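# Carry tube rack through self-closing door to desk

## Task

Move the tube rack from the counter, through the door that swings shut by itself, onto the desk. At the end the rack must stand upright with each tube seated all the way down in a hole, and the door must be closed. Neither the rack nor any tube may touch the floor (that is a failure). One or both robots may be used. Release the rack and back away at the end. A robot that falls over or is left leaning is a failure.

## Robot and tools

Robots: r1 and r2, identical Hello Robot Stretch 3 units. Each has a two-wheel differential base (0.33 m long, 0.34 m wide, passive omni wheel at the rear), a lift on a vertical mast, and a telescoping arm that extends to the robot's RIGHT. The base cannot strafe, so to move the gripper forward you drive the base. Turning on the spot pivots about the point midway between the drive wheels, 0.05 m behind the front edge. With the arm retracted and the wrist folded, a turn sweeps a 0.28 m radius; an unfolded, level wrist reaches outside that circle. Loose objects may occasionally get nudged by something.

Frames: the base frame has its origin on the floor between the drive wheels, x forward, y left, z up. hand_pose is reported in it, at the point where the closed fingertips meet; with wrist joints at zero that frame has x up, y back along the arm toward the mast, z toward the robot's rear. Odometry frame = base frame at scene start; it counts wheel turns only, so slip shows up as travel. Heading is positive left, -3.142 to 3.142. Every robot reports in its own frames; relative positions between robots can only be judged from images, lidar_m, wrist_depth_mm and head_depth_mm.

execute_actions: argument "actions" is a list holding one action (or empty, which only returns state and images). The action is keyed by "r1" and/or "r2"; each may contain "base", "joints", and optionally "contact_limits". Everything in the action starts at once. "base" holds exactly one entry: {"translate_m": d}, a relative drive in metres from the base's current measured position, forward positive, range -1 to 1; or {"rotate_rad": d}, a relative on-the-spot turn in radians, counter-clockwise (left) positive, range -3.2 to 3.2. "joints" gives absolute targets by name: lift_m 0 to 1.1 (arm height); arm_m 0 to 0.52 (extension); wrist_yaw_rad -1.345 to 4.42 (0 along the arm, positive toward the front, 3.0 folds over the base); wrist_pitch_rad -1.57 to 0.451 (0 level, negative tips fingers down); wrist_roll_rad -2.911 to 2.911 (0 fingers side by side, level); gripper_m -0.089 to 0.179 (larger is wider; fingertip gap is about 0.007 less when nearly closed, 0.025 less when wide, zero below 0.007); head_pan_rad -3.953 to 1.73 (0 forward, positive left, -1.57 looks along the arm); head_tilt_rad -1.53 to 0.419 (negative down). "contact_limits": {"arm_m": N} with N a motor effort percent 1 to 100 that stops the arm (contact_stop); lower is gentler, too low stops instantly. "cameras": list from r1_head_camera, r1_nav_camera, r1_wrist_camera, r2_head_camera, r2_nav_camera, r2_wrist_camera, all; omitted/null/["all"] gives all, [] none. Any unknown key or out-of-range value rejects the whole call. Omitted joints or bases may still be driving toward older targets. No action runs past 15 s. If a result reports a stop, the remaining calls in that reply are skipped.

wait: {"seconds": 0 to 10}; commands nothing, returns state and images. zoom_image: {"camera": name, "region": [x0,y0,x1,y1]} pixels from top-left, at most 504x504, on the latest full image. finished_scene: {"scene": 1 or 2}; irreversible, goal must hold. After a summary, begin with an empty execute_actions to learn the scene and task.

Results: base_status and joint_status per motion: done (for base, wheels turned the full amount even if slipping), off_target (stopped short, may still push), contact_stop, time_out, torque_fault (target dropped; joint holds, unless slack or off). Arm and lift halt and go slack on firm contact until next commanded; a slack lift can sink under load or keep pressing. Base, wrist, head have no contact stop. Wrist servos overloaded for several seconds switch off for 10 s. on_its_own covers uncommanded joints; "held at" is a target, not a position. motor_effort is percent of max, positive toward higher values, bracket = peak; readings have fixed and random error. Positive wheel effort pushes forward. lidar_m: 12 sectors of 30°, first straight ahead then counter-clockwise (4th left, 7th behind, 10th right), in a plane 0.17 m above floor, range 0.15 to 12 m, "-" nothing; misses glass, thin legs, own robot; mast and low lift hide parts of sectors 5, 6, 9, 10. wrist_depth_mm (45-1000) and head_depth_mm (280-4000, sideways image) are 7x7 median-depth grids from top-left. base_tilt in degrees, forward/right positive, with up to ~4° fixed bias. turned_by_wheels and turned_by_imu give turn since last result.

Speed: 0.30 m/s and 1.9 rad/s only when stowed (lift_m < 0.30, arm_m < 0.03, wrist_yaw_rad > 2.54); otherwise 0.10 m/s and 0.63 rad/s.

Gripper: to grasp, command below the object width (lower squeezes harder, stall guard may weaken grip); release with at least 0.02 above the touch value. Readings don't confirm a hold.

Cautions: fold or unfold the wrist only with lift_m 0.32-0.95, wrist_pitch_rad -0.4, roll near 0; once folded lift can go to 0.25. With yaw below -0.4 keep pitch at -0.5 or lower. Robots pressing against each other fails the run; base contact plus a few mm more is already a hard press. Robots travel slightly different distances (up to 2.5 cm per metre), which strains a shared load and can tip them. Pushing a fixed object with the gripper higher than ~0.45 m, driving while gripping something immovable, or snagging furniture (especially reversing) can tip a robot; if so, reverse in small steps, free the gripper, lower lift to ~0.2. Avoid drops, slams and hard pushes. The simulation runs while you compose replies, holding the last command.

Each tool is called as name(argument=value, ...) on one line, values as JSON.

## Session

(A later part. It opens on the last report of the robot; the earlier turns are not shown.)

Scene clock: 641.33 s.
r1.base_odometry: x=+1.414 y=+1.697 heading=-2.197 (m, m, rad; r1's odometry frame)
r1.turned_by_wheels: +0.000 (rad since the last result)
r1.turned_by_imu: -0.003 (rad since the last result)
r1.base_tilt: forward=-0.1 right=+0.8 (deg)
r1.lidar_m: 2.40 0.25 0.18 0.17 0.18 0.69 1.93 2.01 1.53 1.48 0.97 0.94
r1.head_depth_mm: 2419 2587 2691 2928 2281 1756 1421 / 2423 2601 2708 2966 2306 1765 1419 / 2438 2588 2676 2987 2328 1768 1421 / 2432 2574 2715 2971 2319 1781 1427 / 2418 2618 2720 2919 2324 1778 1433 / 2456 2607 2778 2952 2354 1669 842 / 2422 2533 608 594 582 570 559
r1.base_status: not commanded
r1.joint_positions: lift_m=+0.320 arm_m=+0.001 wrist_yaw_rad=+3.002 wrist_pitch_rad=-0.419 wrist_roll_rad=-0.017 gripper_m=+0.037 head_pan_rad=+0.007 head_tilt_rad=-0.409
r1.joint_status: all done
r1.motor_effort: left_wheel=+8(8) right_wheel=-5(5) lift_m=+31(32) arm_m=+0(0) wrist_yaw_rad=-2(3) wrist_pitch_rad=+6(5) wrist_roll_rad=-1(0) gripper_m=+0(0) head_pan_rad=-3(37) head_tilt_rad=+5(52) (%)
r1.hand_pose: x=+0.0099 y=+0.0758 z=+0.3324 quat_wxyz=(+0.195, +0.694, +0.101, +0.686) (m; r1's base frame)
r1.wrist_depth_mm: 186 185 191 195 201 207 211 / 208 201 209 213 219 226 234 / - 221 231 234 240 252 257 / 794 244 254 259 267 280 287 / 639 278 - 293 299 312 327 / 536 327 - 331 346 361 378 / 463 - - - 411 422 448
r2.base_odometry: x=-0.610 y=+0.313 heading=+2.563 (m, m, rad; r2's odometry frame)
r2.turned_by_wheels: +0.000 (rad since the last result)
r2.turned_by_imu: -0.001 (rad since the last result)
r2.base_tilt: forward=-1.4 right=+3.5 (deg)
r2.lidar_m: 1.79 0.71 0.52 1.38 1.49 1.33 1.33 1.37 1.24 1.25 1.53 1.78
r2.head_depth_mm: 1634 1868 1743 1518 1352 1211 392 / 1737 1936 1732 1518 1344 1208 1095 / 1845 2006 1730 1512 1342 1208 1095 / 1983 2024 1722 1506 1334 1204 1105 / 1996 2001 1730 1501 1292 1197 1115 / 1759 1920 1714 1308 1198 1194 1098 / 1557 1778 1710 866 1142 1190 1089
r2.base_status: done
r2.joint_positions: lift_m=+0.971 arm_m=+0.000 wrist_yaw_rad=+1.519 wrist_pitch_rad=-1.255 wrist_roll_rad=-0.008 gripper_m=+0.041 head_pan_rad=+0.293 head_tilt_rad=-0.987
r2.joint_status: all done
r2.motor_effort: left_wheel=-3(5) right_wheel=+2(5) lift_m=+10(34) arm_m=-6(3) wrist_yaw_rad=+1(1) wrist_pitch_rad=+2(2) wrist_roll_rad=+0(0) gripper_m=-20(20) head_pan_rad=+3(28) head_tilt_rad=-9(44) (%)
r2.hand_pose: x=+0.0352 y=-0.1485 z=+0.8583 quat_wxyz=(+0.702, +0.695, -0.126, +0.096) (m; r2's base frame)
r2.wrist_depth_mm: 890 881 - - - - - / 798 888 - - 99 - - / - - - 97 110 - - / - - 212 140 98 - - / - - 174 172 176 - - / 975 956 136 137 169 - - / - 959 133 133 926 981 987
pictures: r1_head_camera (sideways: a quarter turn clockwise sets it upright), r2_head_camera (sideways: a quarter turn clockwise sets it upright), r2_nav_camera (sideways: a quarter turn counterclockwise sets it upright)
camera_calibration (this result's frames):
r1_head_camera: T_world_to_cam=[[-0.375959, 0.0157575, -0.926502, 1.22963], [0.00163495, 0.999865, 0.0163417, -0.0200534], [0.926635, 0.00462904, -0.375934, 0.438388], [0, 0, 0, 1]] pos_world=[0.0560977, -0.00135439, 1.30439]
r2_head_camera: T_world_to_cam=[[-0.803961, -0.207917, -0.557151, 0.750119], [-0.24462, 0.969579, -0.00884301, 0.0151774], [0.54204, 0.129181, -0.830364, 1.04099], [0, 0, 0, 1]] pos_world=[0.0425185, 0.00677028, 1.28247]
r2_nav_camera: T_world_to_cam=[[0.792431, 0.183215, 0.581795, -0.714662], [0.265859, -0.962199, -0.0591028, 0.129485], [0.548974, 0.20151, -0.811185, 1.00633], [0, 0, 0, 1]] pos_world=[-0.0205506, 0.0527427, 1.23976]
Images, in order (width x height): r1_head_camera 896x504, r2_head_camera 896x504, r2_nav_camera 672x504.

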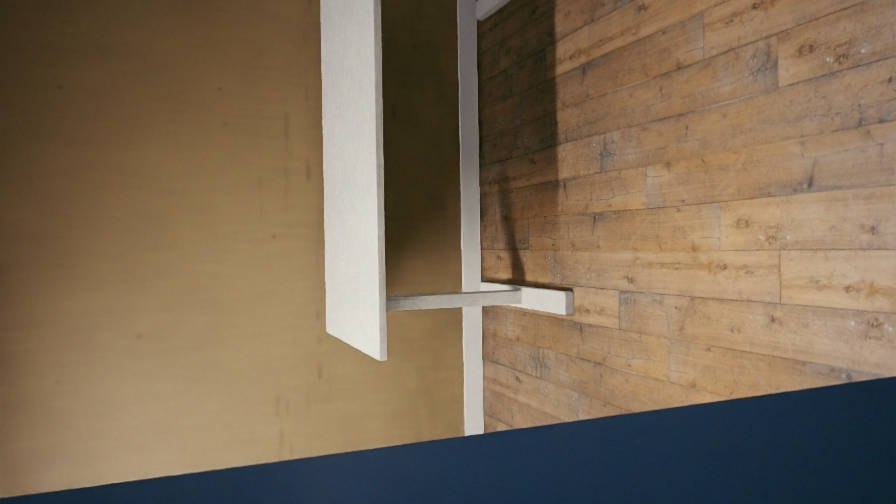

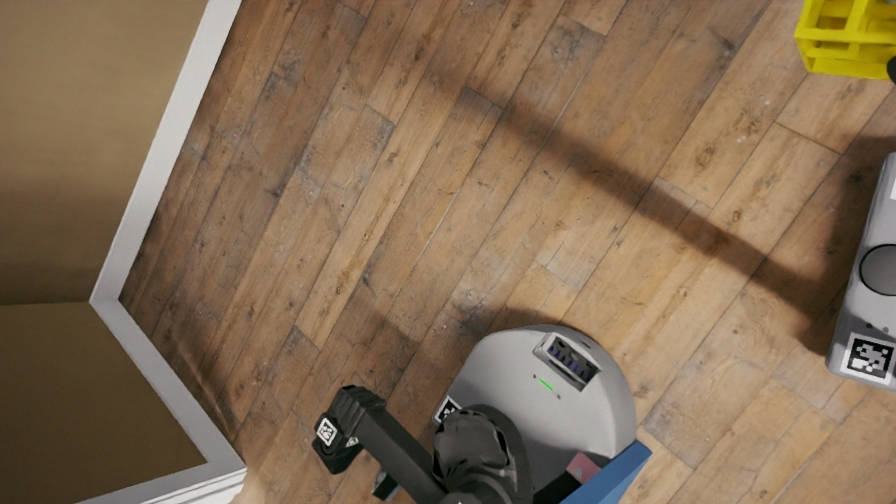

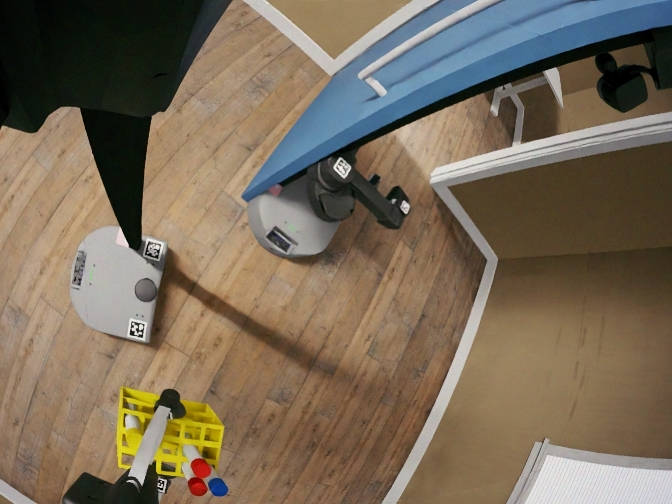

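execute_actions(actions=[{"r2":{"base":{"rotate_rad":-0.09}}}], cameras=[])

execute_actions(actions=[{"r2":{"base":{"translate_m":1.0},"joints":{"head_pan_rad":1.2,"head_tilt_rad":-0.9}}}], cameras=["r2_nav_camera"])

Scene clock: 656.40 s.
r1.base_odometry: x=+1.414 y=+1.697 heading=-2.197 (m, m, rad; r1's odometry frame)
r1.turned_by_wheels: +0.000 (rad since the last result)
r1.turned_by_imu: -0.001 (rad since the last result)
r1.base_tilt: forward=+0.0 right=+0.8 (deg)
r1.lidar_m: 2.39 0.25 0.18 0.17 0.18 0.68 1.92 2.00 1.52 1.48 0.96 0.94
r1.head_depth_mm: 2425 2586 2703 2988 2293 1758 1422 / 2441 2592 2710 2956 2309 1760 1423 / 2434 2569 2688 2971 2331 1776 1428 / 2416 2626 2695 2956 2314 1772 1429 / 2441 2576 2716 2961 2328 1772 1429 / 2435 2586 2793 2951 2339 1665 842 / 2414 2511 607 596 582 571 558
r1.base_status: not commanded
r1.joint_positions: lift_m=+0.320 arm_m=+0.001 wrist_yaw_rad=+3.002 wrist_pitch_rad=-0.419 wrist_roll_rad=-0.017 gripper_m=+0.037 head_pan_rad=+0.007 head_tilt_rad=-0.409
r1.joint_status: not commanded
r1.motor_effort: left_wheel=+8(8) right_wheel=-5(5) lift_m=+31(32) arm_m=-1(0) wrist_yaw_rad=-2(2) wrist_pitch_rad=+5(5) wrist_roll_rad=+0(0) gripper_m=+0(1) head_pan_rad=-3(3) head_tilt_rad=+5(5) (%)
r1.hand_pose: x=+0.0099 y=+0.0758 z=+0.3324 quat_wxyz=(+0.195, +0.694, +0.101, +0.686) (m; r1's base frame)
r1.wrist_depth_mm: 186 186 192 195 200 207 211 / 206 202 210 214 220 225 232 / 975 221 230 235 243 249 256 / 804 243 252 260 268 278 291 / 635 277 - 291 300 316 327 / 539 328 - 334 348 360 383 / 467 - - - 412 428 451
r2.base_odometry: x=-0.610 y=+0.313 heading=+2.474 (m, m, rad; r2's odometry frame)
r2.turned_by_wheels: -0.090 (rad since the last result)
r2.turned_by_imu: -0.090 (rad since the last result)
r2.base_tilt: forward=-1.4 right=+3.5 (deg)
r2.lidar_m: 1.78 1.66 0.52 1.37 1.56 1.33 1.33 1.43 1.24 1.24 1.45 1.78
r2.head_depth_mm: 1606 1846 1736 1522 1346 1213 392 / 1690 1933 1733 1510 1344 1208 1099 / 1786 1964 1739 1511 1333 1207 1097 / 1883 2021 1729 1507 1330 1196 1109 / 2015 2012 1711 1504 1317 1201 1121 / 1929 1983 1717 1500 1205 1196 1098 / 1715 1862 1689 891 1145 1197 1082
r2.base_status: done
r2.joint_positions: lift_m=+0.971 arm_m=+0.000 wrist_yaw_rad=+1.519 wrist_pitch_rad=-1.255 wrist_roll_rad=-0.008 gripper_m=+0.041 head_pan_rad=+0.293 head_tilt_rad=-0.988
r2.joint_status: not commanded
r2.motor_effort: left_wheel=+2(4) right_wheel=-2(3) lift_m=+11(10) arm_m=-6(6) wrist_yaw_rad=+2(1) wrist_pitch_rad=+2(2) wrist_roll_rad=+0(0) gripper_m=-20(21) head_pan_rad=+2(3) head_tilt_rad=-8(9) (%)
r2.hand_pose: x=+0.0352 y=-0.1485 z=+0.8583 quat_wxyz=(+0.702, +0.695, -0.126, +0.096) (m; r2's base frame)
r2.wrist_depth_mm: 880 - - - - - - / 843 903 - - 100 - - / 852 991 - 143 107 - - / - - 214 140 99 - - / - - 173 172 174 - - / 947 944 136 136 169 - - / - 978 132 133 954 945 990
pictures: none
No camera images: the call's "cameras" was empty. Leave "cameras" out to get every camera's image.

Scene clock: 667.33 s.
r1.base_odometry: x=+1.414 y=+1.697 heading=-2.197 (m, m, rad; r1's odometry frame)
r1.turned_by_wheels: +0.000 (rad since the last result)
r1.turned_by_imu: -0.002 (rad since the last result)
r1.base_tilt: forward=+0.0 right=+0.8 (deg)
r1.lidar_m: 2.40 0.25 0.18 0.17 0.18 1.99 1.93 2.01 0.60 1.48 0.96 0.94
r1.head_depth_mm: 2454 2586 2700 2962 2316 1750 1425 / 2437 2563 2685 2947 2337 1767 1424 / 2435 2588 2694 2953 2333 1768 1432 / 2420 2588 2687 2991 2330 1775 1429 / 2419 2585 2742 2898 2345 1779 1434 / 2424 2606 2780 2978 2346 1670 842 / 2410 2513 606 594 582 570 558
r1.base_status: not commanded
r1.joint_positions: lift_m=+0.320 arm_m=+0.001 wrist_yaw_rad=+3.002 wrist_pitch_rad=-0.419 wrist_roll_rad=-0.017 gripper_m=+0.037 head_pan_rad=+0.007 head_tilt_rad=-0.409
r1.joint_status: not commanded
r1.motor_effort: left_wheel=+8(8) right_wheel=-5(5) lift_m=+32(32) arm_m=-1(0) wrist_yaw_rad=-2(3) wrist_pitch_rad=+5(6) wrist_roll_rad=+0(0) gripper_m=+1(1) head_pan_rad=-3(3) head_tilt_rad=+5(5) (%)
r1.hand_pose: x=+0.0099 y=+0.0758 z=+0.3324 quat_wxyz=(+0.195, +0.694, +0.101, +0.686) (m; r1's base frame)
r1.wrist_depth_mm: 186 186 193 197 201 205 213 / 207 202 209 214 219 227 233 / - 222 229 233 241 250 254 / 814 243 252 259 272 277 288 / 649 278 - 291 298 316 328 / 552 329 - 329 353 363 380 / 456 - - - 413 426 450
r2.base_odometry: x=-1.395 y=+0.932 heading=+2.474 (m, m, rad; r2's odometry frame)
r2.turned_by_wheels: +0.000 (rad since the last result)
r2.turned_by_imu: +0.000 (rad since the last result)
r2.base_tilt: forward=-1.4 right=+3.5 (deg)
r2.lidar_m: 0.82 0.96 1.09 1.09 0.73 0.83 2.30 1.74 1.51 1.51 0.95 0.82
r2.head_depth_mm: 1051 1240 1512 1591 1397 1232 1109 / 1031 1209 1478 1612 1402 1233 1109 / 1011 1191 1436 1612 1395 1228 1099 / 993 1165 1407 1585 1394 1223 1101 / 977 1145 1367 1565 1384 1226 1117 / 980 2131 1827 1591 1379 1222 1134 / 2722 2259 1865 1594 1374 1223 -
r2.base_status: done
r2.joint_positions: lift_m=+0.971 arm_m=+0.000 wrist_yaw_rad=+1.519 wrist_pitch_rad=-1.255 wrist_roll_rad=-0.008 gripper_m=+0.041 head_pan_rad=+1.193 head_tilt_rad=-0.902
r2.joint_status: all done
r2.motor_effort: left_wheel=+2(5) right_wheel=-2(2) lift_m=+11(11) arm_m=-6(6) wrist_yaw_rad=+1(1) wrist_pitch_rad=+2(2) wrist_roll_rad=-1(0) gripper_m=-20(20) head_pan_rad=+4(47) head_tilt_rad=+2(17) (%)
r2.hand_pose: x=+0.0352 y=-0.1485 z=+0.8583 quat_wxyz=(+0.702, +0.695, -0.126, +0.096) (m; r2's base frame)
r2.wrist_depth_mm: - - - - - - 951 / - - - - 99 - - / - - - 144 110 - - / - - 214 140 98 - - / - - 173 173 174 - - / - 966 136 137 169 - - / - 945 133 133 937 959 979
pictures: r2_nav_camera (sideways: a quarter turn counterclockwise sets it upright)
camera_calibration (this result's frames):
r2_nav_camera: T_world_to_cam=[[0.329727, 0.686007, 0.648594, -0.798873], [0.920877, -0.385074, -0.0608623, 0.127787], [0.208005, 0.617343, -0.758697, 0.940158], [0, 0, 0, 1]] pos_world=[-0.0498234, 0.0168394, 1.23922]
Images, in order (width x height): r2_nav_camera 672x504.

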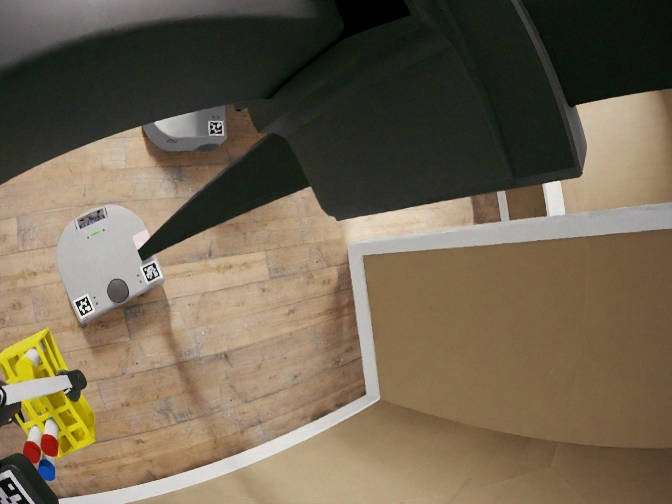

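execute_actions(actions=[{"r2":{"base":{"rotate_rad":1.6},"joints":{"head_pan_rad":0.0,"head_tilt_rad":-0.9}}}], cameras=["r2_nav_camera","r2_head_camera"])

Scene clock: 681.17 s.
r1.base_odometry: x=+1.414 y=+1.697 heading=-2.197 (m, m, rad; r1's odometry frame)
r1.turned_by_wheels: +0.000 (rad since the last result)
r1.turned_by_imu: -0.001 (rad since the last result)
r1.base_tilt: forward=+0.0 right=+0.8 (deg)
r1.lidar_m: 2.40 0.25 0.18 0.17 0.18 2.00 1.92 0.73 0.72 1.48 0.96 0.94
r1.head_depth_mm: 2422 2586 2690 2945 2308 1755 1415 / 2420 2583 2682 2938 2305 1761 1421 / 2440 2591 2700 2974 2328 1764 1423 / 2432 2582 2715 2964 2341 1774 1427 / 2434 2604 2751 2934 2336 1780 1434 / 2415 2584 2786 2964 2343 1664 843 / 2413 2529 606 594 581 571 558
r1.base_status: not commanded
r1.joint_positions: lift_m=+0.320 arm_m=+0.001 wrist_yaw_rad=+3.002 wrist_pitch_rad=-0.419 wrist_roll_rad=-0.017 gripper_m=+0.037 head_pan_rad=+0.007 head_tilt_rad=-0.409
r1.joint_status: not commanded
r1.motor_effort: left_wheel=+7(9) right_wheel=-5(5) lift_m=+32(32) arm_m=-1(0) wrist_yaw_rad=-2(1) wrist_pitch_rad=+5(5) wrist_roll_rad=+0(0) gripper_m=+0(0) head_pan_rad=-4(4) head_tilt_rad=+6(5) (%)
r1.hand_pose: x=+0.0099 y=+0.0758 z=+0.3324 quat_wxyz=(+0.195, +0.694, +0.101, +0.686) (m; r1's base frame)
r1.wrist_depth_mm: 187 186 193 195 200 206 212 / 208 201 210 214 219 225 232 / 963 221 230 234 242 248 257 / 795 242 254 259 268 279 289 / 644 278 - 293 300 316 326 / 539 325 - 333 347 359 379 / 472 - - - 408 421 449
r2.base_odometry: x=-1.395 y=+0.932 heading=-2.210 (m, m, rad; r2's odometry frame)
r2.turned_by_wheels: +1.600 (rad since the last result)
r2.turned_by_imu: +1.589 (rad since the last result)
r2.base_tilt: forward=-1.4 right=+3.5 (deg)
r2.lidar_m: 2.90 0.73 0.83 2.30 1.71 1.51 1.51 0.92 0.82 0.82 0.98 1.09
r2.head_depth_mm: 928 1079 1274 1515 1391 1235 378 / 2696 1135 1316 1543 1397 1237 1087 / 2829 2314 1893 1589 1396 1227 1103 / 2820 2282 1874 1592 1387 1223 1101 / 2784 2275 1874 1596 1390 1227 1097 / 2907 2294 1869 1600 1390 1224 1098 / 2852 2270 1728 1587 1351 1181 1097
r2.base_status: done
r2.joint_positions: lift_m=+0.971 arm_m=+0.000 wrist_yaw_rad=+1.519 wrist_pitch_rad=-1.255 wrist_roll_rad=-0.008 gripper_m=+0.041 head_pan_rad=+0.007 head_tilt_rad=-0.902
r2.joint_status: all done
r2.motor_effort: left_wheel=-3(6) right_wheel=+2(5) lift_m=+10(10) arm_m=-6(5) wrist_yaw_rad=+1(1) wrist_pitch_rad=+2(2) wrist_roll_rad=+0(1) gripper_m=-20(20) head_pan_rad=-3(47) head_tilt_rad=+2(2) (%)
r2.hand_pose: x=+0.0352 y=-0.1485 z=+0.8583 quat_wxyz=(+0.702, +0.695, -0.126, +0.096) (m; r2's base frame)
r2.wrist_depth_mm: 870 - - - - - - / 865 911 - - 99 - - / - - - 97 110 - 920 / - - 215 140 98 - 885 / - - 173 171 174 - 834 / 974 945 136 137 169 973 800 / - 925 134 133 935 942 736
pictures: r2_head_camera (sideways: a quarter turn clockwise sets it upright), r2_nav_camera (sideways: a quarter turn counterclockwise sets it upright)
camera_calibration (this result's frames):
r2_head_camera: T_world_to_cam=[[-0.779606, 0.0274782, -0.625668, 0.839236], [0.0391721, 0.99922, -0.00492593, 0.00834742], [0.625044, -0.028349, -0.780074, 0.975104], [0, 0, 0, 1]] pos_world=[0.0444631, -0.00375841, 1.28578]
r2_nav_camera: T_world_to_cam=[[0.759552, -0.0479432, 0.648677, -0.801603], [-0.0110198, -0.998085, -0.0608643, 0.133474], [0.650353, 0.0390813, -0.758626, 0.937367], [0, 0, 0, 1]] pos_world=[0.00071015, 0.0581539, 1.23922]
Images, in order (width x height): r2_head_camera 896x504, r2_nav_camera 672x504.

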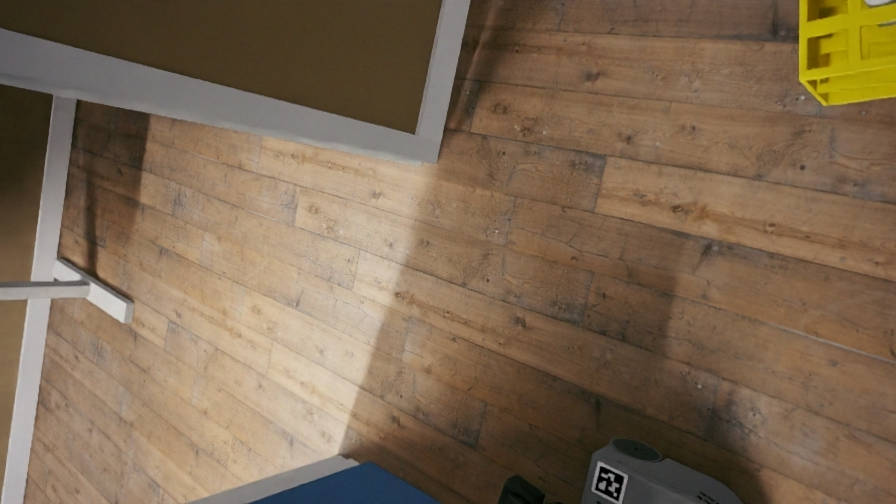

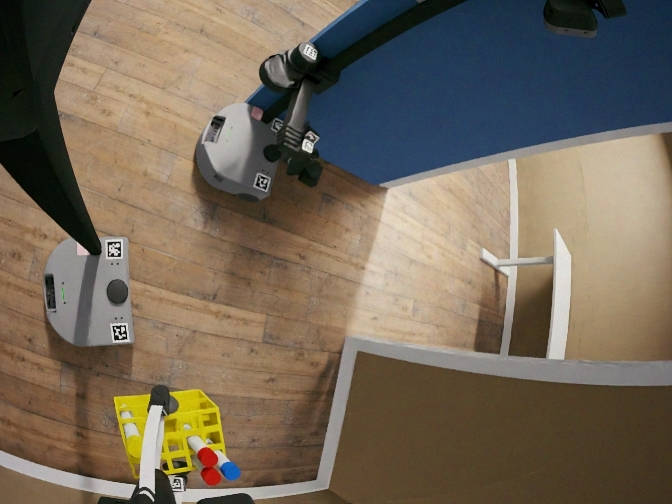

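execute_actions(actions=[{"r2":{"base":{"translate_m":0.8},"joints":{"head_tilt_rad":-1.2}}}], cameras=["r2_nav_camera","r2_wrist_camera"])

Scene clock: 704.30 s.
r1.base_odometry: x=+1.414 y=+1.697 heading=-2.197 (m, m, rad; r1's odometry frame)
r1.turned_by_wheels: +0.000 (rad since the last result)
r1.turned_by_imu: -0.002 (rad since the last result)
r1.base_tilt: forward=+0.0 right=+0.8 (deg)
r1.lidar_m: 2.40 0.25 0.18 0.17 0.18 1.99 1.93 2.00 1.53 1.48 0.37 0.94
r1.head_depth_mm: 2423 2565 2680 2963 2310 1756 1414 / 2427 2593 2677 2966 2322 1767 1416 / 2453 2597 2680 2959 2330 1769 1431 / 2431 2592 2695 2956 2327 1779 1433 / 2424 2600 2706 2920 2346 1778 1429 / 2418 2595 2776 2971 2346 1678 843 / 2395 2539 607 594 582 570 559
r1.base_status: not commanded
r1.joint_positions: lift_m=+0.320 arm_m=+0.001 wrist_yaw_rad=+3.002 wrist_pitch_rad=-0.419 wrist_roll_rad=-0.017 gripper_m=+0.037 head_pan_rad=+0.007 head_tilt_rad=-0.409
r1.joint_status: not commanded
r1.motor_effort: left_wheel=+10(8) right_wheel=-6(5) lift_m=+32(32) arm_m=-1(1) wrist_yaw_rad=-1(2) wrist_pitch_rad=+5(5) wrist_roll_rad=+0(0) gripper_m=+0(0) head_pan_rad=-4(3) head_tilt_rad=+5(5) (%)
r1.hand_pose: x=+0.0099 y=+0.0758 z=+0.3324 quat_wxyz=(+0.195, +0.694, +0.101, +0.686) (m; r1's base frame)
r1.wrist_depth_mm: 185 185 192 197 202 207 210 / 206 202 209 212 218 226 233 / 962 220 229 235 241 249 259 / 816 242 253 259 268 277 289 / 655 276 - 289 298 315 329 / 542 329 - 330 348 360 378 / 466 - - - 413 424 449
r2.base_odometry: x=-1.872 y=+0.290 heading=-2.210 (m, m, rad; r2's odometry frame)
r2.turned_by_wheels: +0.000 (rad since the last result)
r2.turned_by_imu: -0.001 (rad since the last result)
r2.base_tilt: forward=-1.3 right=+3.5 (deg)
r2.lidar_m: 2.10 0.68 0.59 0.59 0.69 2.27 1.98 1.19 1.06 0.64 0.40 0.45
r2.head_depth_mm: 1776 1616 1483 858 859 374 1089 / 1768 1616 1485 1365 1096 436 1095 / 1773 1612 1476 1360 1263 1199 1094 / 1755 1603 1467 1355 1264 1196 - / 1745 1599 1459 1345 1247 1195 - / 1734 1589 1457 1339 1260 1170 1078 / 1741 1583 1454 1341 1246 1163 1110
r2.base_status: done
r2.joint_positions: lift_m=+0.971 arm_m=+0.000 wrist_yaw_rad=+1.519 wrist_pitch_rad=-1.255 wrist_roll_rad=-0.008 gripper_m=+0.041 head_pan_rad=+0.007 head_tilt_rad=-1.185
r2.joint_status: all done
r2.motor_effort: left_wheel=-2(2) right_wheel=+2(5) lift_m=+11(11) arm_m=-6(6) wrist_yaw_rad=+2(1) wrist_pitch_rad=+2(2) wrist_roll_rad=+0(0) gripper_m=-20(21) head_pan_rad=-3(4) head_tilt_rad=-10(40) (%)
r2.hand_pose: x=+0.0352 y=-0.1485 z=+0.8583 quat_wxyz=(+0.702, +0.695, -0.126, +0.096) (m; r2's base frame)
r2.wrist_depth_mm: 762 - - - - 342 317 / 788 - - - 99 431 385 / 849 - - 97 110 604 494 / 857 - 215 140 98 912 701 / 912 - 173 172 174 - - / 885 937 136 136 169 - 968 / - 946 133 134 935 981 965
pictures: r2_nav_camera (sideways: a quarter turn counterclockwise sets it upright), r2_wrist_camera
camera_calibration (this result's frames):
r2_nav_camera: T_world_to_cam=[[0.910446, -0.0470026, 0.410948, -0.49283], [-0.0274373, -0.998197, -0.053383, 0.123814], [0.412716, 0.037327, -0.910095, 1.1357], [0, 0, 0, 1]] pos_world=[-0.0166308, 0.0580336, 1.24273]
r2_wrist_camera: T_world_to_cam=[[-0.0237206, -0.999163, 0.0333358, -0.183482], [-0.991827, 0.0193388, -0.126114, 0.177517], [0.125364, -0.0360548, -0.991455, 1.00141], [0, 0, 0, 1]] pos_world=[0.0461728, -0.150656, 1.02136]
Images, in order (width x height): r2_nav_camera 672x504, r2_wrist_camera 644x364.

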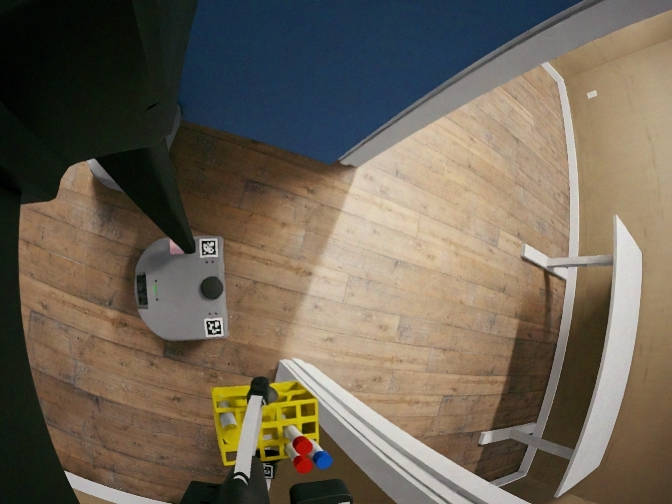

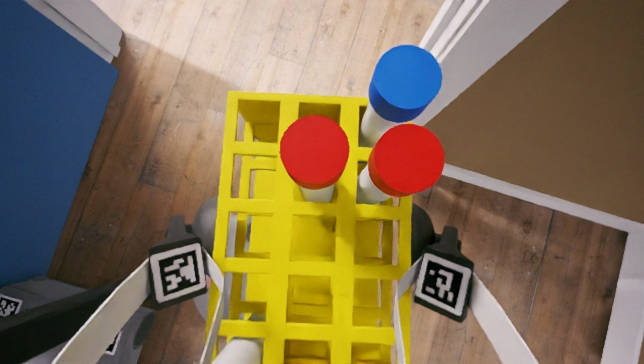

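execute_actions(actions=[{"r2":{"base":{"rotate_rad":0.09}}}], cameras=[])

execute_actions(actions=[{"r2":{"base":{"translate_m":0.9},"joints":{"head_tilt_rad":-0.6,"head_pan_rad":-0.4}}}], cameras=["r2_nav_camera","r2_head_camera"])

Scene clock: 725.83 s.
r1.base_odometry: x=+1.414 y=+1.697 heading=-2.197 (m, m, rad; r1's odometry frame)
r1.turned_by_wheels: +0.000 (rad since the last result)
r1.turned_by_imu: -0.001 (rad since the last result)
r1.base_tilt: forward=+0.0 right=+0.8 (deg)
r1.lidar_m: 2.39 0.25 0.18 0.17 0.18 1.99 1.92 2.01 1.53 1.48 0.38 0.94
r1.head_depth_mm: 2432 2580 2693 2969 2306 1756 1420 / 2418 2585 2705 2950 2316 1773 1420 / 2421 2583 2715 2947 2329 1764 1429 / 2425 2617 2675 2972 2323 1771 1433 / 2429 2597 2722 2952 2334 1781 1438 / 2425 2596 2775 2951 2354 1669 843 / 2412 2529 607 593 583 571 557
r1.base_status: not commanded
r1.joint_positions: lift_m=+0.320 arm_m=+0.001 wrist_yaw_rad=+3.002 wrist_pitch_rad=-0.419 wrist_roll_rad=-0.017 gripper_m=+0.037 head_pan_rad=+0.007 head_tilt_rad=-0.409
r1.joint_status: not commanded
r1.motor_effort: left_wheel=+9(8) right_wheel=-5(5) lift_m=+32(32) arm_m=-1(0) wrist_yaw_rad=-2(2) wrist_pitch_rad=+5(5) wrist_roll_rad=+0(1) gripper_m=+1(1) head_pan_rad=-3(4) head_tilt_rad=+5(5) (%)
r1.hand_pose: x=+0.0099 y=+0.0758 z=+0.3324 quat_wxyz=(+0.195, +0.694, +0.101, +0.686) (m; r1's base frame)
r1.wrist_depth_mm: 187 186 192 196 202 206 212 / 206 202 209 214 219 225 233 / 989 221 229 235 240 247 257 / 785 244 252 261 269 278 288 / 640 277 - 290 298 312 327 / 532 330 - 329 350 361 378 / 467 - - - 412 424 448
r2.base_odometry: x=-1.872 y=+0.290 heading=-2.120 (m, m, rad; r2's odometry frame)
r2.turned_by_wheels: +0.090 (rad since the last result)
r2.turned_by_imu: +0.088 (rad since the last result)
r2.base_tilt: forward=-1.4 right=+3.5 (deg)
r2.lidar_m: 2.10 0.65 0.59 0.52 0.51 2.26 1.74 1.15 1.06 0.56 0.40 2.10
r2.head_depth_mm: 1772 1614 1472 1366 822 374 1089 / 1776 1614 1478 1362 1175 434 1097 / 1763 1610 1477 1357 1259 1194 1095 / 1760 1601 1472 1359 1255 1194 - / 1746 1603 1463 1348 1255 1195 - / 1727 1579 1456 1341 1246 1162 1074 / 1733 1580 1450 1328 1244 1166 1113
r2.base_status: done
r2.joint_positions: lift_m=+0.971 arm_m=+0.000 wrist_yaw_rad=+1.519 wrist_pitch_rad=-1.255 wrist_roll_rad=-0.008 gripper_m=+0.041 head_pan_rad=+0.007 head_tilt_rad=-1.185
r2.joint_status: not commanded
r2.motor_effort: left_wheel=-3(8) right_wheel=+2(5) lift_m=+11(11) arm_m=-5(5) wrist_yaw_rad=+1(2) wrist_pitch_rad=+2(2) wrist_roll_rad=+0(0) gripper_m=-20(20) head_pan_rad=-4(3) head_tilt_rad=-11(10) (%)
r2.hand_pose: x=+0.0352 y=-0.1485 z=+0.8583 quat_wxyz=(+0.702, +0.695, -0.126, +0.096) (m; r2's base frame)
r2.wrist_depth_mm: 728 - - - - 330 272 / 758 - - - 99 389 339 / 804 - - 97 109 521 423 / 899 - 213 140 98 760 574 / 923 - 172 173 174 - 855 / 827 993 137 137 167 - - / - 954 133 133 961 980 933
pictures: none
No camera images: the call's "cameras" was empty. Leave "cameras" out to get every camera's image.

Scene clock: 735.80 s.
r1.base_odometry: x=+1.414 y=+1.697 heading=-2.197 (m, m, rad; r1's odometry frame)
r1.turned_by_wheels: +0.000 (rad since the last result)
r1.turned_by_imu: -0.002 (rad since the last result)
r1.base_tilt: forward=-0.1 right=+0.8 (deg)
r1.lidar_m: 1.06 0.25 0.18 0.17 0.18 1.99 1.93 2.00 1.53 1.48 0.96 0.94
r1.head_depth_mm: 2428 2584 2719 2947 2315 1751 1422 / 2429 2585 1151 2935 2314 1763 1345 / 2428 2575 1231 2909 2317 1774 1291 / 2402 943 1027 2920 2142 1458 1327 / 2408 2592 2704 2938 2347 1775 1437 / 2436 2596 2772 2954 2332 1663 842 / 2399 2534 607 594 583 571 559
r1.base_status: not commanded
r1.joint_positions: lift_m=+0.320 arm_m=+0.001 wrist_yaw_rad=+3.002 wrist_pitch_rad=-0.419 wrist_roll_rad=-0.017 gripper_m=+0.037 head_pan_rad=+0.007 head_tilt_rad=-0.409
r1.joint_status: not commanded
r1.motor_effort: left_wheel=+8(8) right_wheel=-5(5) lift_m=+33(32) arm_m=+0(1) wrist_yaw_rad=-2(2) wrist_pitch_rad=+5(5) wrist_roll_rad=+0(0) gripper_m=+1(0) head_pan_rad=-3(3) head_tilt_rad=+5(5) (%)
r1.hand_pose: x=+0.0099 y=+0.0758 z=+0.3324 quat_wxyz=(+0.195, +0.694, +0.101, +0.686) (m; r1's base frame)
r1.wrist_depth_mm: 186 186 192 195 200 207 212 / 206 202 209 213 219 225 231 / 959 221 231 235 241 249 258 / 789 245 252 261 269 278 288 / 637 276 - 292 298 314 327 / 540 330 - 331 348 359 381 / 467 - - - 406 419 453
r2.base_odometry: x=-2.342 y=-0.478 heading=-2.120 (m, m, rad; r2's odometry frame)
r2.turned_by_wheels: +0.000 (rad since the last result)
r2.turned_by_imu: +0.000 (rad since the last result)
r2.base_tilt: forward=-1.4 right=+3.5 (deg)
r2.lidar_m: 1.21 2.09 2.33 0.60 0.56 0.68 2.31 0.67 0.99 1.43 1.52 1.64
r2.head_depth_mm: 1394 1551 1364 1116 1718 1416 1210 / 1384 1542 1357 1119 1719 1413 1202 / 1383 1530 1366 1115 1722 1412 1206 / 1366 1522 1357 1117 1723 1415 1204 / 1364 1522 1362 1112 1728 1421 1203 / 1362 1499 1351 1116 1621 1411 1202 / 1350 1497 1436 1065 1719 1414 1206
r2.base_status: done
r2.joint_positions: lift_m=+0.971 arm_m=+0.000 wrist_yaw_rad=+1.519 wrist_pitch_rad=-1.255 wrist_roll_rad=-0.008 gripper_m=+0.041 head_pan_rad=-0.393 head_tilt_rad=-0.606
r2.joint_status: all done
r2.motor_effort: left_wheel=-3(3) right_wheel=+2(5) lift_m=+11(10) arm_m=-5(6) wrist_yaw_rad=+1(1) wrist_pitch_rad=+2(2) wrist_roll_rad=+0(0) gripper_m=-20(20) head_pan_rad=-3(29) head_tilt_rad=+4(47) (%)
r2.hand_pose: x=+0.0352 y=-0.1485 z=+0.8583 quat_wxyz=(+0.702, +0.695, -0.126, +0.096) (m; r2's base frame)
r2.wrist_depth_mm: - - - - - - - / - - - - 99 - - / - - - 143 110 - - / - - 214 140 99 - - / - - 173 172 175 - - / 889 952 137 136 170 - - / - 959 133 133 945 926 946
pictures: r2_head_camera (sideways: a quarter turn clockwise sets it upright), r2_nav_camera (sideways: a quarter turn counterclockwise sets it upright)
camera_calibration (this result's frames):
r2_head_camera: T_world_to_cam=[[-0.507149, 0.245923, -0.826028, 1.0987], [0.42465, 0.905315, 0.00880933, -0.0118865], [0.749982, -0.346305, -0.56356, 0.692725], [0, 0, 0, 1]] pos_world=[0.0427221, -0.0195406, 1.29806]
r2_nav_camera: T_world_to_cam=[[0.475314, -0.254727, 0.842135, -1.05202], [-0.38166, -0.922118, -0.0635059, 0.139199], [0.792725, -0.291224, -0.535515, 0.646284], [0, 0, 0, 1]] pos_world=[0.0408401, 0.048593, 1.24088]
Images, in order (width x height): r2_head_camera 896x504, r2_nav_camera 672x504.

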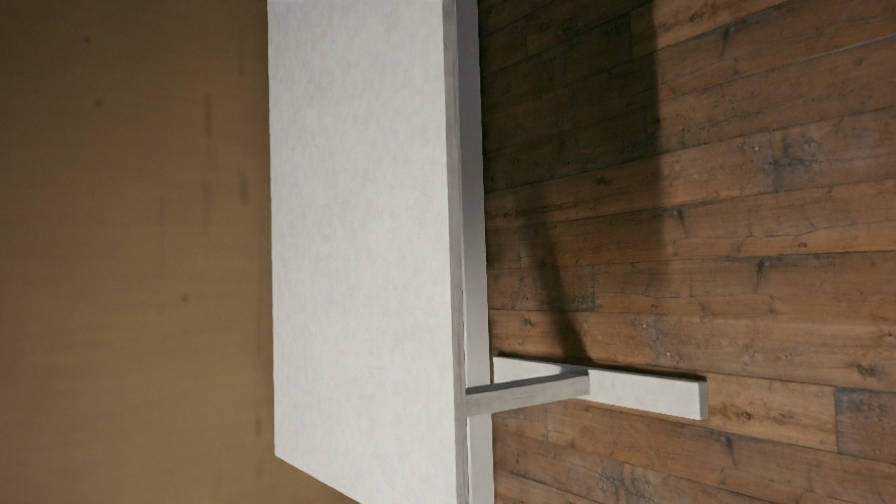

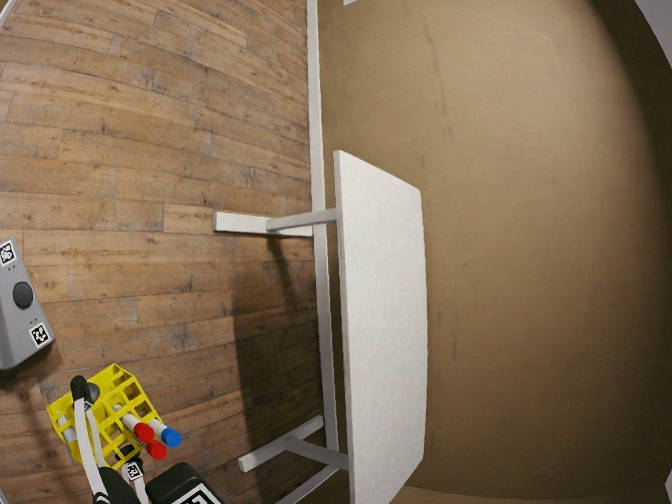

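execute_actions(actions=[{"r1":{"base":{"translate_m":-0.35}},"r2":{"base":{"translate_m":0.5},"joints":{"lift_m":0.94}}}], cameras=["r1_nav_camera","r2_nav_camera"])

execute_actions(actions=[{"r2":{"base":{"rotate_rad":0.85},"joints":{"head_pan_rad":-1.4,"head_tilt_rad":-0.8,"arm_m":0.2}}}], cameras=["r1_nav_camera","r2_nav_camera","r2_head_camera","r2_wrist_camera"])

Scene clock: 758.10 s.
r1.base_odometry: x=+1.619 y=+1.981 heading=-2.197 (m, m, rad; r1's odometry frame)
r1.turned_by_wheels: +0.000 (rad since the last result)
r1.turned_by_imu: -0.003 (rad since the last result)
r1.base_tilt: forward=-0.1 right=+0.8 (deg)
r1.lidar_m: 0.63 1.09 1.52 1.67 1.72 1.63 1.58 1.64 1.52 1.47 1.48 0.53
r1.head_depth_mm: 483 509 537 570 607 647 694 / 526 557 592 630 674 724 786 / 574 612 655 703 759 827 902 / 637 683 734 796 870 953 1062 / 712 769 835 916 1012 1135 1292 / 807 880 966 1056 1157 1274 1375 / 869 927 1000 1080 1173 1280 1371
r1.base_status: done
r1.joint_positions: lift_m=+0.320 arm_m=+0.001 wrist_yaw_rad=+3.002 wrist_pitch_rad=-0.419 wrist_roll_rad=-0.017 gripper_m=+0.037 head_pan_rad=+0.007 head_tilt_rad=-0.408
r1.joint_status: not commanded
r1.motor_effort: left_wheel=+4(8) right_wheel=-1(9) lift_m=+32(32) arm_m=+0(1) wrist_yaw_rad=-1(2) wrist_pitch_rad=+5(5) wrist_roll_rad=+0(0) gripper_m=+1(0) head_pan_rad=-4(3) head_tilt_rad=+5(5) (%)
r1.hand_pose: x=+0.0099 y=+0.0758 z=+0.3324 quat_wxyz=(+0.195, +0.694, +0.101, +0.686) (m; r1's base frame)
r1.wrist_depth_mm: - - - - - - - / - - - - - - - / - - - - - - - / 807 794 802 828 829 841 870 / 645 654 - 657 690 676 668 / 533 538 - 550 555 558 565 / 466 - - - 474 484 482
r2.base_odometry: x=-2.603 y=-0.904 heading=-2.120 (m, m, rad; r2's odometry frame)
r2.turned_by_wheels: +0.000 (rad since the last result)
r2.turned_by_imu: -0.001 (rad since the last result)
r2.base_tilt: forward=-1.4 right=+3.5 (deg)
r2.lidar_m: 1.20 1.51 2.14 1.36 0.89 0.82 1.21 1.12 1.60 1.35 1.28 0.73
r2.head_depth_mm: 1002 1108 1230 981 768 667 1204 / 988 1102 1210 989 770 666 1211 / 984 1098 1210 983 771 650 1205 / 976 1088 1201 986 768 649 1205 / 974 1080 1195 983 771 648 1177 / 971 1075 1194 981 769 648 1202 / 968 1074 1205 1367 1490 647 1204
r2.base_status: done
r2.joint_positions: lift_m=+0.941 arm_m=+0.000 wrist_yaw_rad=+1.519 wrist_pitch_rad=-1.255 wrist_roll_rad=-0.008 gripper_m=+0.041 head_pan_rad=-0.393 head_tilt_rad=-0.606
r2.joint_status: all done
r2.motor_effort: left_wheel=-3(3) right_wheel=+2(5) lift_m=+10(10) arm_m=-5(5) wrist_yaw_rad=+1(1) wrist_pitch_rad=+2(2) wrist_roll_rad=-1(0) gripper_m=-20(20) head_pan_rad=-4(4) head_tilt_rad=+4(4) (%)
r2.hand_pose: x=+0.0352 y=-0.1485 z=+0.8283 quat_wxyz=(+0.702, +0.695, -0.126, +0.096) (m; r2's base frame)
r2.wrist_depth_mm: - - - - - - - / - - - - 99 - - / - - - 144 111 - - / 966 950 215 140 98 - - / 966 948 173 172 173 961 979 / 930 933 136 136 169 936 925 / - 905 133 133 933 933 961
pictures: r1_nav_camera (sideways: a quarter turn counterclockwise sets it upright), r2_nav_camera (sideways: a quarter turn counterclockwise sets it upright)
camera_calibration (this result's frames):
r1_nav_camera: T_world_to_cam=[[0.420071, -0.0333625, 0.906878, -1.13981], [0.0137276, -0.998976, -0.0431093, 0.107046], [0.907387, 0.0305583, -0.419183, 0.502777], [0, 0, 0, 1]] pos_world=[0.0211169, 0.0535458, 1.24904]
r2_nav_camera: T_world_to_cam=[[0.475271, -0.254717, 0.842162, -1.05205], [-0.381668, -0.922115, -0.0635059, 0.139199], [0.792746, -0.291244, -0.535472, 0.646228], [0, 0, 0, 1]] pos_world=[0.0408435, 0.0485915, 1.24088]
Images, in order (width x height): r1_nav_camera 672x504, r2_nav_camera 672x504.

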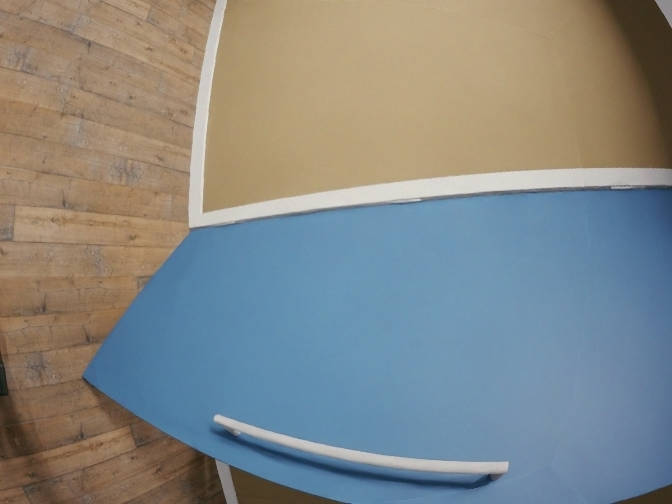

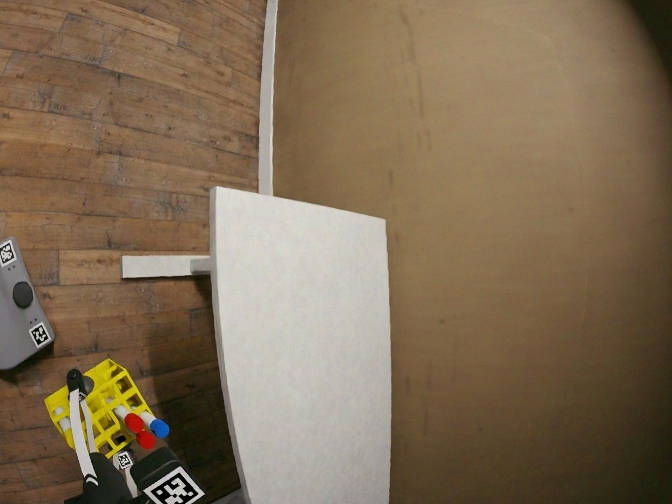

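Scene clock: 760.80 s.
r1.base_odometry: x=+1.619 y=+1.981 heading=-2.197 (m, m, rad; r1's odometry frame)
r1.turned_by_wheels: +0.000 (rad since the last result)
r1.turned_by_imu: -0.001 (rad since the last result)
r1.base_tilt: forward=+0.0 right=+0.9 (deg)
r1.lidar_m: 0.93 1.08 1.52 1.67 1.73 1.63 1.58 1.64 1.53 1.48 1.48 0.93
r1.head_depth_mm: 736 783 837 894 962 1046 1141 / 758 808 864 924 998 1085 1191 / 781 832 892 963 1039 1132 1247 / 804 861 923 995 1083 1186 1313 / 831 891 958 1038 1131 1246 1364 / 858 924 997 1067 1163 1282 1369 / 866 926 1002 1079 1170 1279 1364
r1.base_status: not commanded
r1.joint_positions: lift_m=+0.320 arm_m=+0.001 wrist_yaw_rad=+3.002 wrist_pitch_rad=-0.419 wrist_roll_rad=-0.017 gripper_m=+0.037 head_pan_rad=+0.007 head_tilt_rad=-0.408
r1.joint_status: not commanded
r1.motor_effort: left_wheel=+3(4) right_wheel=-1(1) lift_m=+32(33) arm_m=-1(1) wrist_yaw_rad=-2(2) wrist_pitch_rad=+5(5) wrist_roll_rad=+0(0) gripper_m=+0(1) head_pan_rad=-3(3) head_tilt_rad=+5(4) (%)
r1.hand_pose: x=+0.0099 y=+0.0758 z=+0.3324 quat_wxyz=(+0.195, +0.694, +0.101, +0.686) (m; r1's base frame)
r1.wrist_depth_mm: - - - - - - - / - - - - - - - / - - - - - - - / 790 806 812 835 832 834 856 / 648 661 - 663 687 665 694 / 539 546 - 556 556 568 559 / 463 - - - 472 477 483
r2.base_odometry: x=-2.603 y=-0.904 heading=-1.270 (m, m, rad; r2's odometry frame)
r2.turned_by_wheels: +0.850 (rad since the last result)
r2.turned_by_imu: +0.844 (rad since the last result)
r2.base_tilt: forward=-1.4 right=+3.5 (deg)
r2.lidar_m: 2.14 1.86 1.00 0.83 0.92 1.12 1.52 1.60 1.35 1.19 0.73 1.33
r2.head_depth_mm: 1108 - 942 789 1422 1293 1131 / 1078 1202 - 736 1395 1288 1126 / 1057 1176 990 - 672 1281 1135 / 1033 1168 986 762 539 1277 1128 / 1017 1142 967 780 641 1269 1126 / 999 1120 959 779 670 1280 1125 / 979 1108 957 778 656 1272 1123
r2.base_status: done
r2.joint_positions: lift_m=+0.941 arm_m=+0.200 wrist_yaw_rad=+1.519 wrist_pitch_rad=-1.255 wrist_roll_rad=-0.008 gripper_m=+0.041 head_pan_rad=-1.393 head_tilt_rad=-0.790
r2.joint_status: all done
r2.motor_effort: left_wheel=-2(5) right_wheel=+2(5) lift_m=+10(10) arm_m=+5(7) wrist_yaw_rad=+1(2) wrist_pitch_rad=+2(2) wrist_roll_rad=+0(0) gripper_m=-20(20) head_pan_rad=-3(47) head_tilt_rad=-7(31) (%)
r2.hand_pose: x=+0.0352 y=-0.3478 z=+0.8283 quat_wxyz=(+0.702, +0.695, -0.126, +0.096) (m; r2's base frame)
r2.wrist_depth_mm: - - - 286 283 287 285 / - - - 283 99 281 282 / - - - 97 110 278 277 / 945 974 213 139 98 274 273 / 964 976 172 172 174 268 267 / 949 - 136 136 169 263 263 / 912 920 133 133 257 258 259
pictures: r1_nav_camera (sideways: a quarter turn counterclockwise sets it upright), r2_head_camera (sideways: a quarter turn clockwise sets it upright), r2_nav_camera (sideways: a quarter turn counterclockwise sets it upright), r2_wrist_camera
camera_calibration (this result's frames):
r1_nav_camera: T_world_to_cam=[[0.420071, -0.0333625, 0.906878, -1.13981], [0.0137274, -0.998976, -0.0431093, 0.107046], [0.907387, 0.0305581, -0.419183, 0.502777], [0, 0, 0, 1]] pos_world=[0.0211169, 0.0535458, 1.24904]
r2_head_camera: T_world_to_cam=[[-0.0919684, 0.699236, -0.708951, 0.943565], [0.991424, 0.130688, 0.000284856, -0.00424486], [0.0928505, -0.702844, -0.705258, 0.881056], [0, 0, 0, 1]] pos_world=[0.00918016, -0.039974, 1.29031]
r2_nav_camera: T_world_to_cam=[[0.0679649, -0.680536, 0.729556, -0.90278], [-0.984258, -0.165311, -0.0625108, 0.141564], [0.163145, -0.713823, -0.681058, 0.83946], [0, 0, 0, 1]] pos_world=[0.0637393, 0.00825391, 1.2392]
r2_wrist_camera: T_world_to_cam=[[-0.0237131, -0.999163, 0.0333382, -0.381577], [-0.991827, 0.019331, -0.126114, 0.177586], [0.125363, -0.0360563, -0.991455, 0.9645], [0, 0, 0, 1]] pos_world=[0.0461728, -0.349914, 0.991376]
Images, in order (width x height): r1_nav_camera 672x504, r2_head_camera 896x504, r2_nav_camera 672x504, r2_wrist_camera 644x364.

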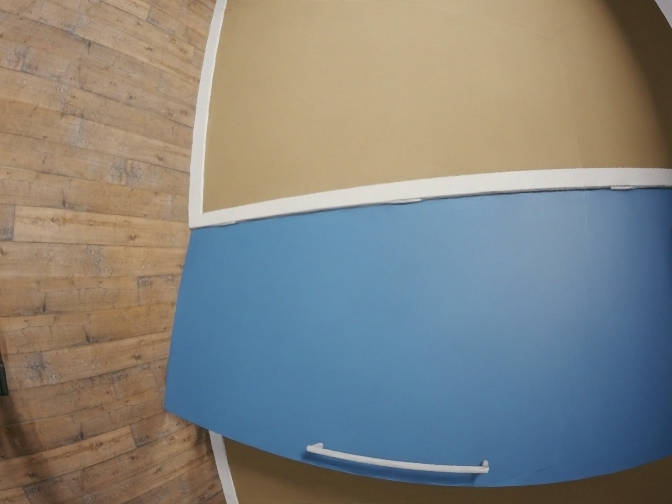

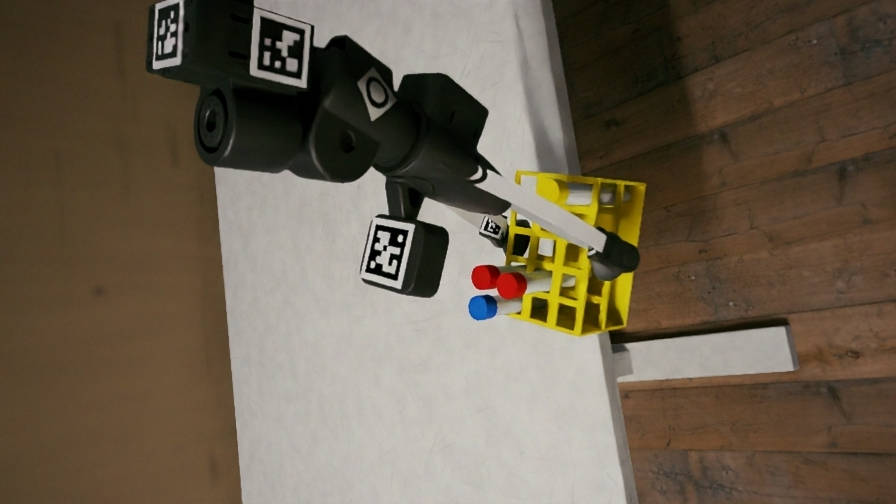

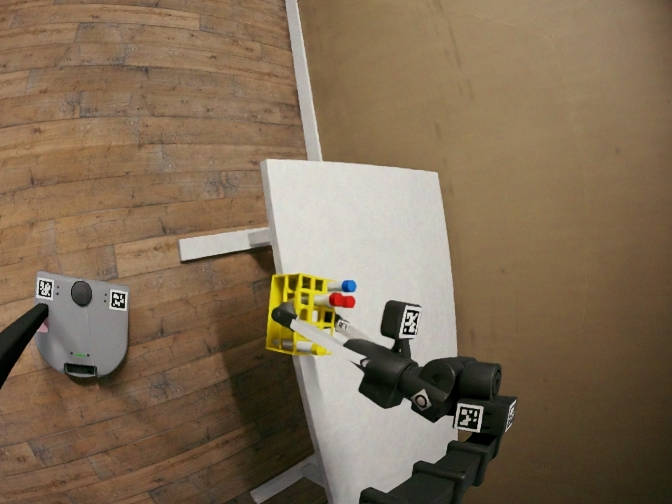

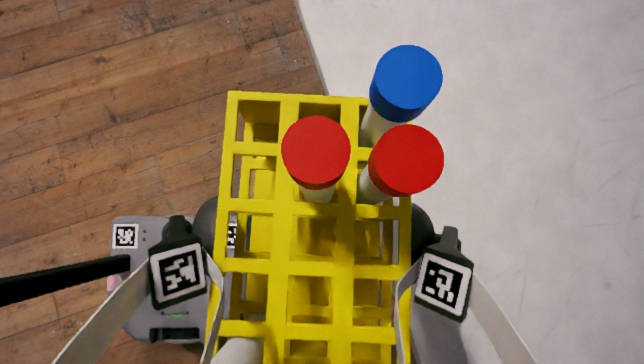

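execute_actions(actions=[{"r2":{"joints":{"arm_m":0.45,"lift_m":0.905}}}], cameras=[])

Scene clock: 768.90 s.
r1.base_odometry: x=+1.619 y=+1.981 heading=-2.197 (m, m, rad; r1's odometry frame)
r1.turned_by_wheels: +0.000 (rad since the last result)
r1.turned_by_imu: -0.002 (rad since the last result)
r1.base_tilt: forward=+0.0 right=+0.8 (deg)
r1.lidar_m: 1.06 1.09 1.52 1.67 1.73 1.63 1.58 1.64 1.53 1.47 1.47 1.09
r1.head_depth_mm: 873 934 1004 1082 1173 1280 1371 / 876 935 1001 1078 1172 1282 1363 / 875 936 1003 1080 1174 1284 1374 / 876 934 1005 1078 1173 1283 1372 / 876 937 1004 1081 1171 1289 1373 / 876 934 1004 1082 1173 1280 1374 / 868 926 1001 1078 1174 1283 1381
r1.base_status: not commanded
r1.joint_positions: lift_m=+0.320 arm_m=+0.001 wrist_yaw_rad=+3.002 wrist_pitch_rad=-0.419 wrist_roll_rad=-0.017 gripper_m=+0.037 head_pan_rad=+0.007 head_tilt_rad=-0.408
r1.joint_status: not commanded
r1.motor_effort: left_wheel=+3(3) right_wheel=-1(1) lift_m=+32(31) arm_m=+0(0) wrist_yaw_rad=-2(2) wrist_pitch_rad=+5(6) wrist_roll_rad=-1(0) gripper_m=+0(1) head_pan_rad=-3(3) head_tilt_rad=+5(5) (%)
r1.hand_pose: x=+0.0099 y=+0.0758 z=+0.3324 quat_wxyz=(+0.195, +0.694, +0.101, +0.686) (m; r1's base frame)
r1.wrist_depth_mm: - - - - - - - / - - - - - - - / - - - - - - - / 804 793 850 833 837 828 869 / 630 651 - 654 688 674 660 / 536 543 - 548 558 563 560 / 472 - - - 485 471 485
r2.base_odometry: x=-2.603 y=-0.904 heading=-1.270 (m, m, rad; r2's odometry frame)
r2.turned_by_wheels: +0.000 (rad since the last result)
r2.turned_by_imu: -0.002 (rad since the last result)
r2.base_tilt: forward=-1.3 right=+3.5 (deg)
r2.lidar_m: 2.16 1.85 1.00 0.82 0.91 1.02 1.53 1.60 1.35 1.19 0.73 1.33
r2.head_depth_mm: 1083 1217 973 788 1392 1283 1129 / 1062 - 943 787 1392 1280 1132 / 1058 1169 923 750 707 1276 1125 / 1034 1158 966 742 689 1284 1128 / 1018 1134 962 780 688 1262 1121 / 998 1112 964 782 672 1283 1121 / 978 1104 962 779 656 1274 1122
r2.base_status: not commanded
r2.joint_positions: lift_m=+0.906 arm_m=+0.450 wrist_yaw_rad=+1.519 wrist_pitch_rad=-1.255 wrist_roll_rad=-0.008 gripper_m=+0.041 head_pan_rad=-1.393 head_tilt_rad=-0.790
r2.joint_status: all done
r2.motor_effort: left_wheel=-2(2) right_wheel=+2(2) lift_m=+10(10) arm_m=+5(10) wrist_yaw_rad=+1(1) wrist_pitch_rad=+2(2) wrist_roll_rad=+0(1) gripper_m=-20(20) head_pan_rad=-3(4) head_tilt_rad=-7(7) (%)
r2.hand_pose: x=+0.0352 y=-0.5978 z=+0.7933 quat_wxyz=(+0.702, +0.695, -0.126, +0.096) (m; r2's base frame)
r2.wrist_depth_mm: 245 246 245 250 246 249 246 / 243 241 243 243 99 243 245 / 238 238 235 144 110 240 240 / 234 234 215 140 98 236 236 / 230 230 175 172 174 232 232 / 227 228 167 136 169 228 228 / 558 224 134 133 225 225 226
pictures: none
No camera images: the call's "cameras" was empty. Leave "cameras" out to get every camera's image.


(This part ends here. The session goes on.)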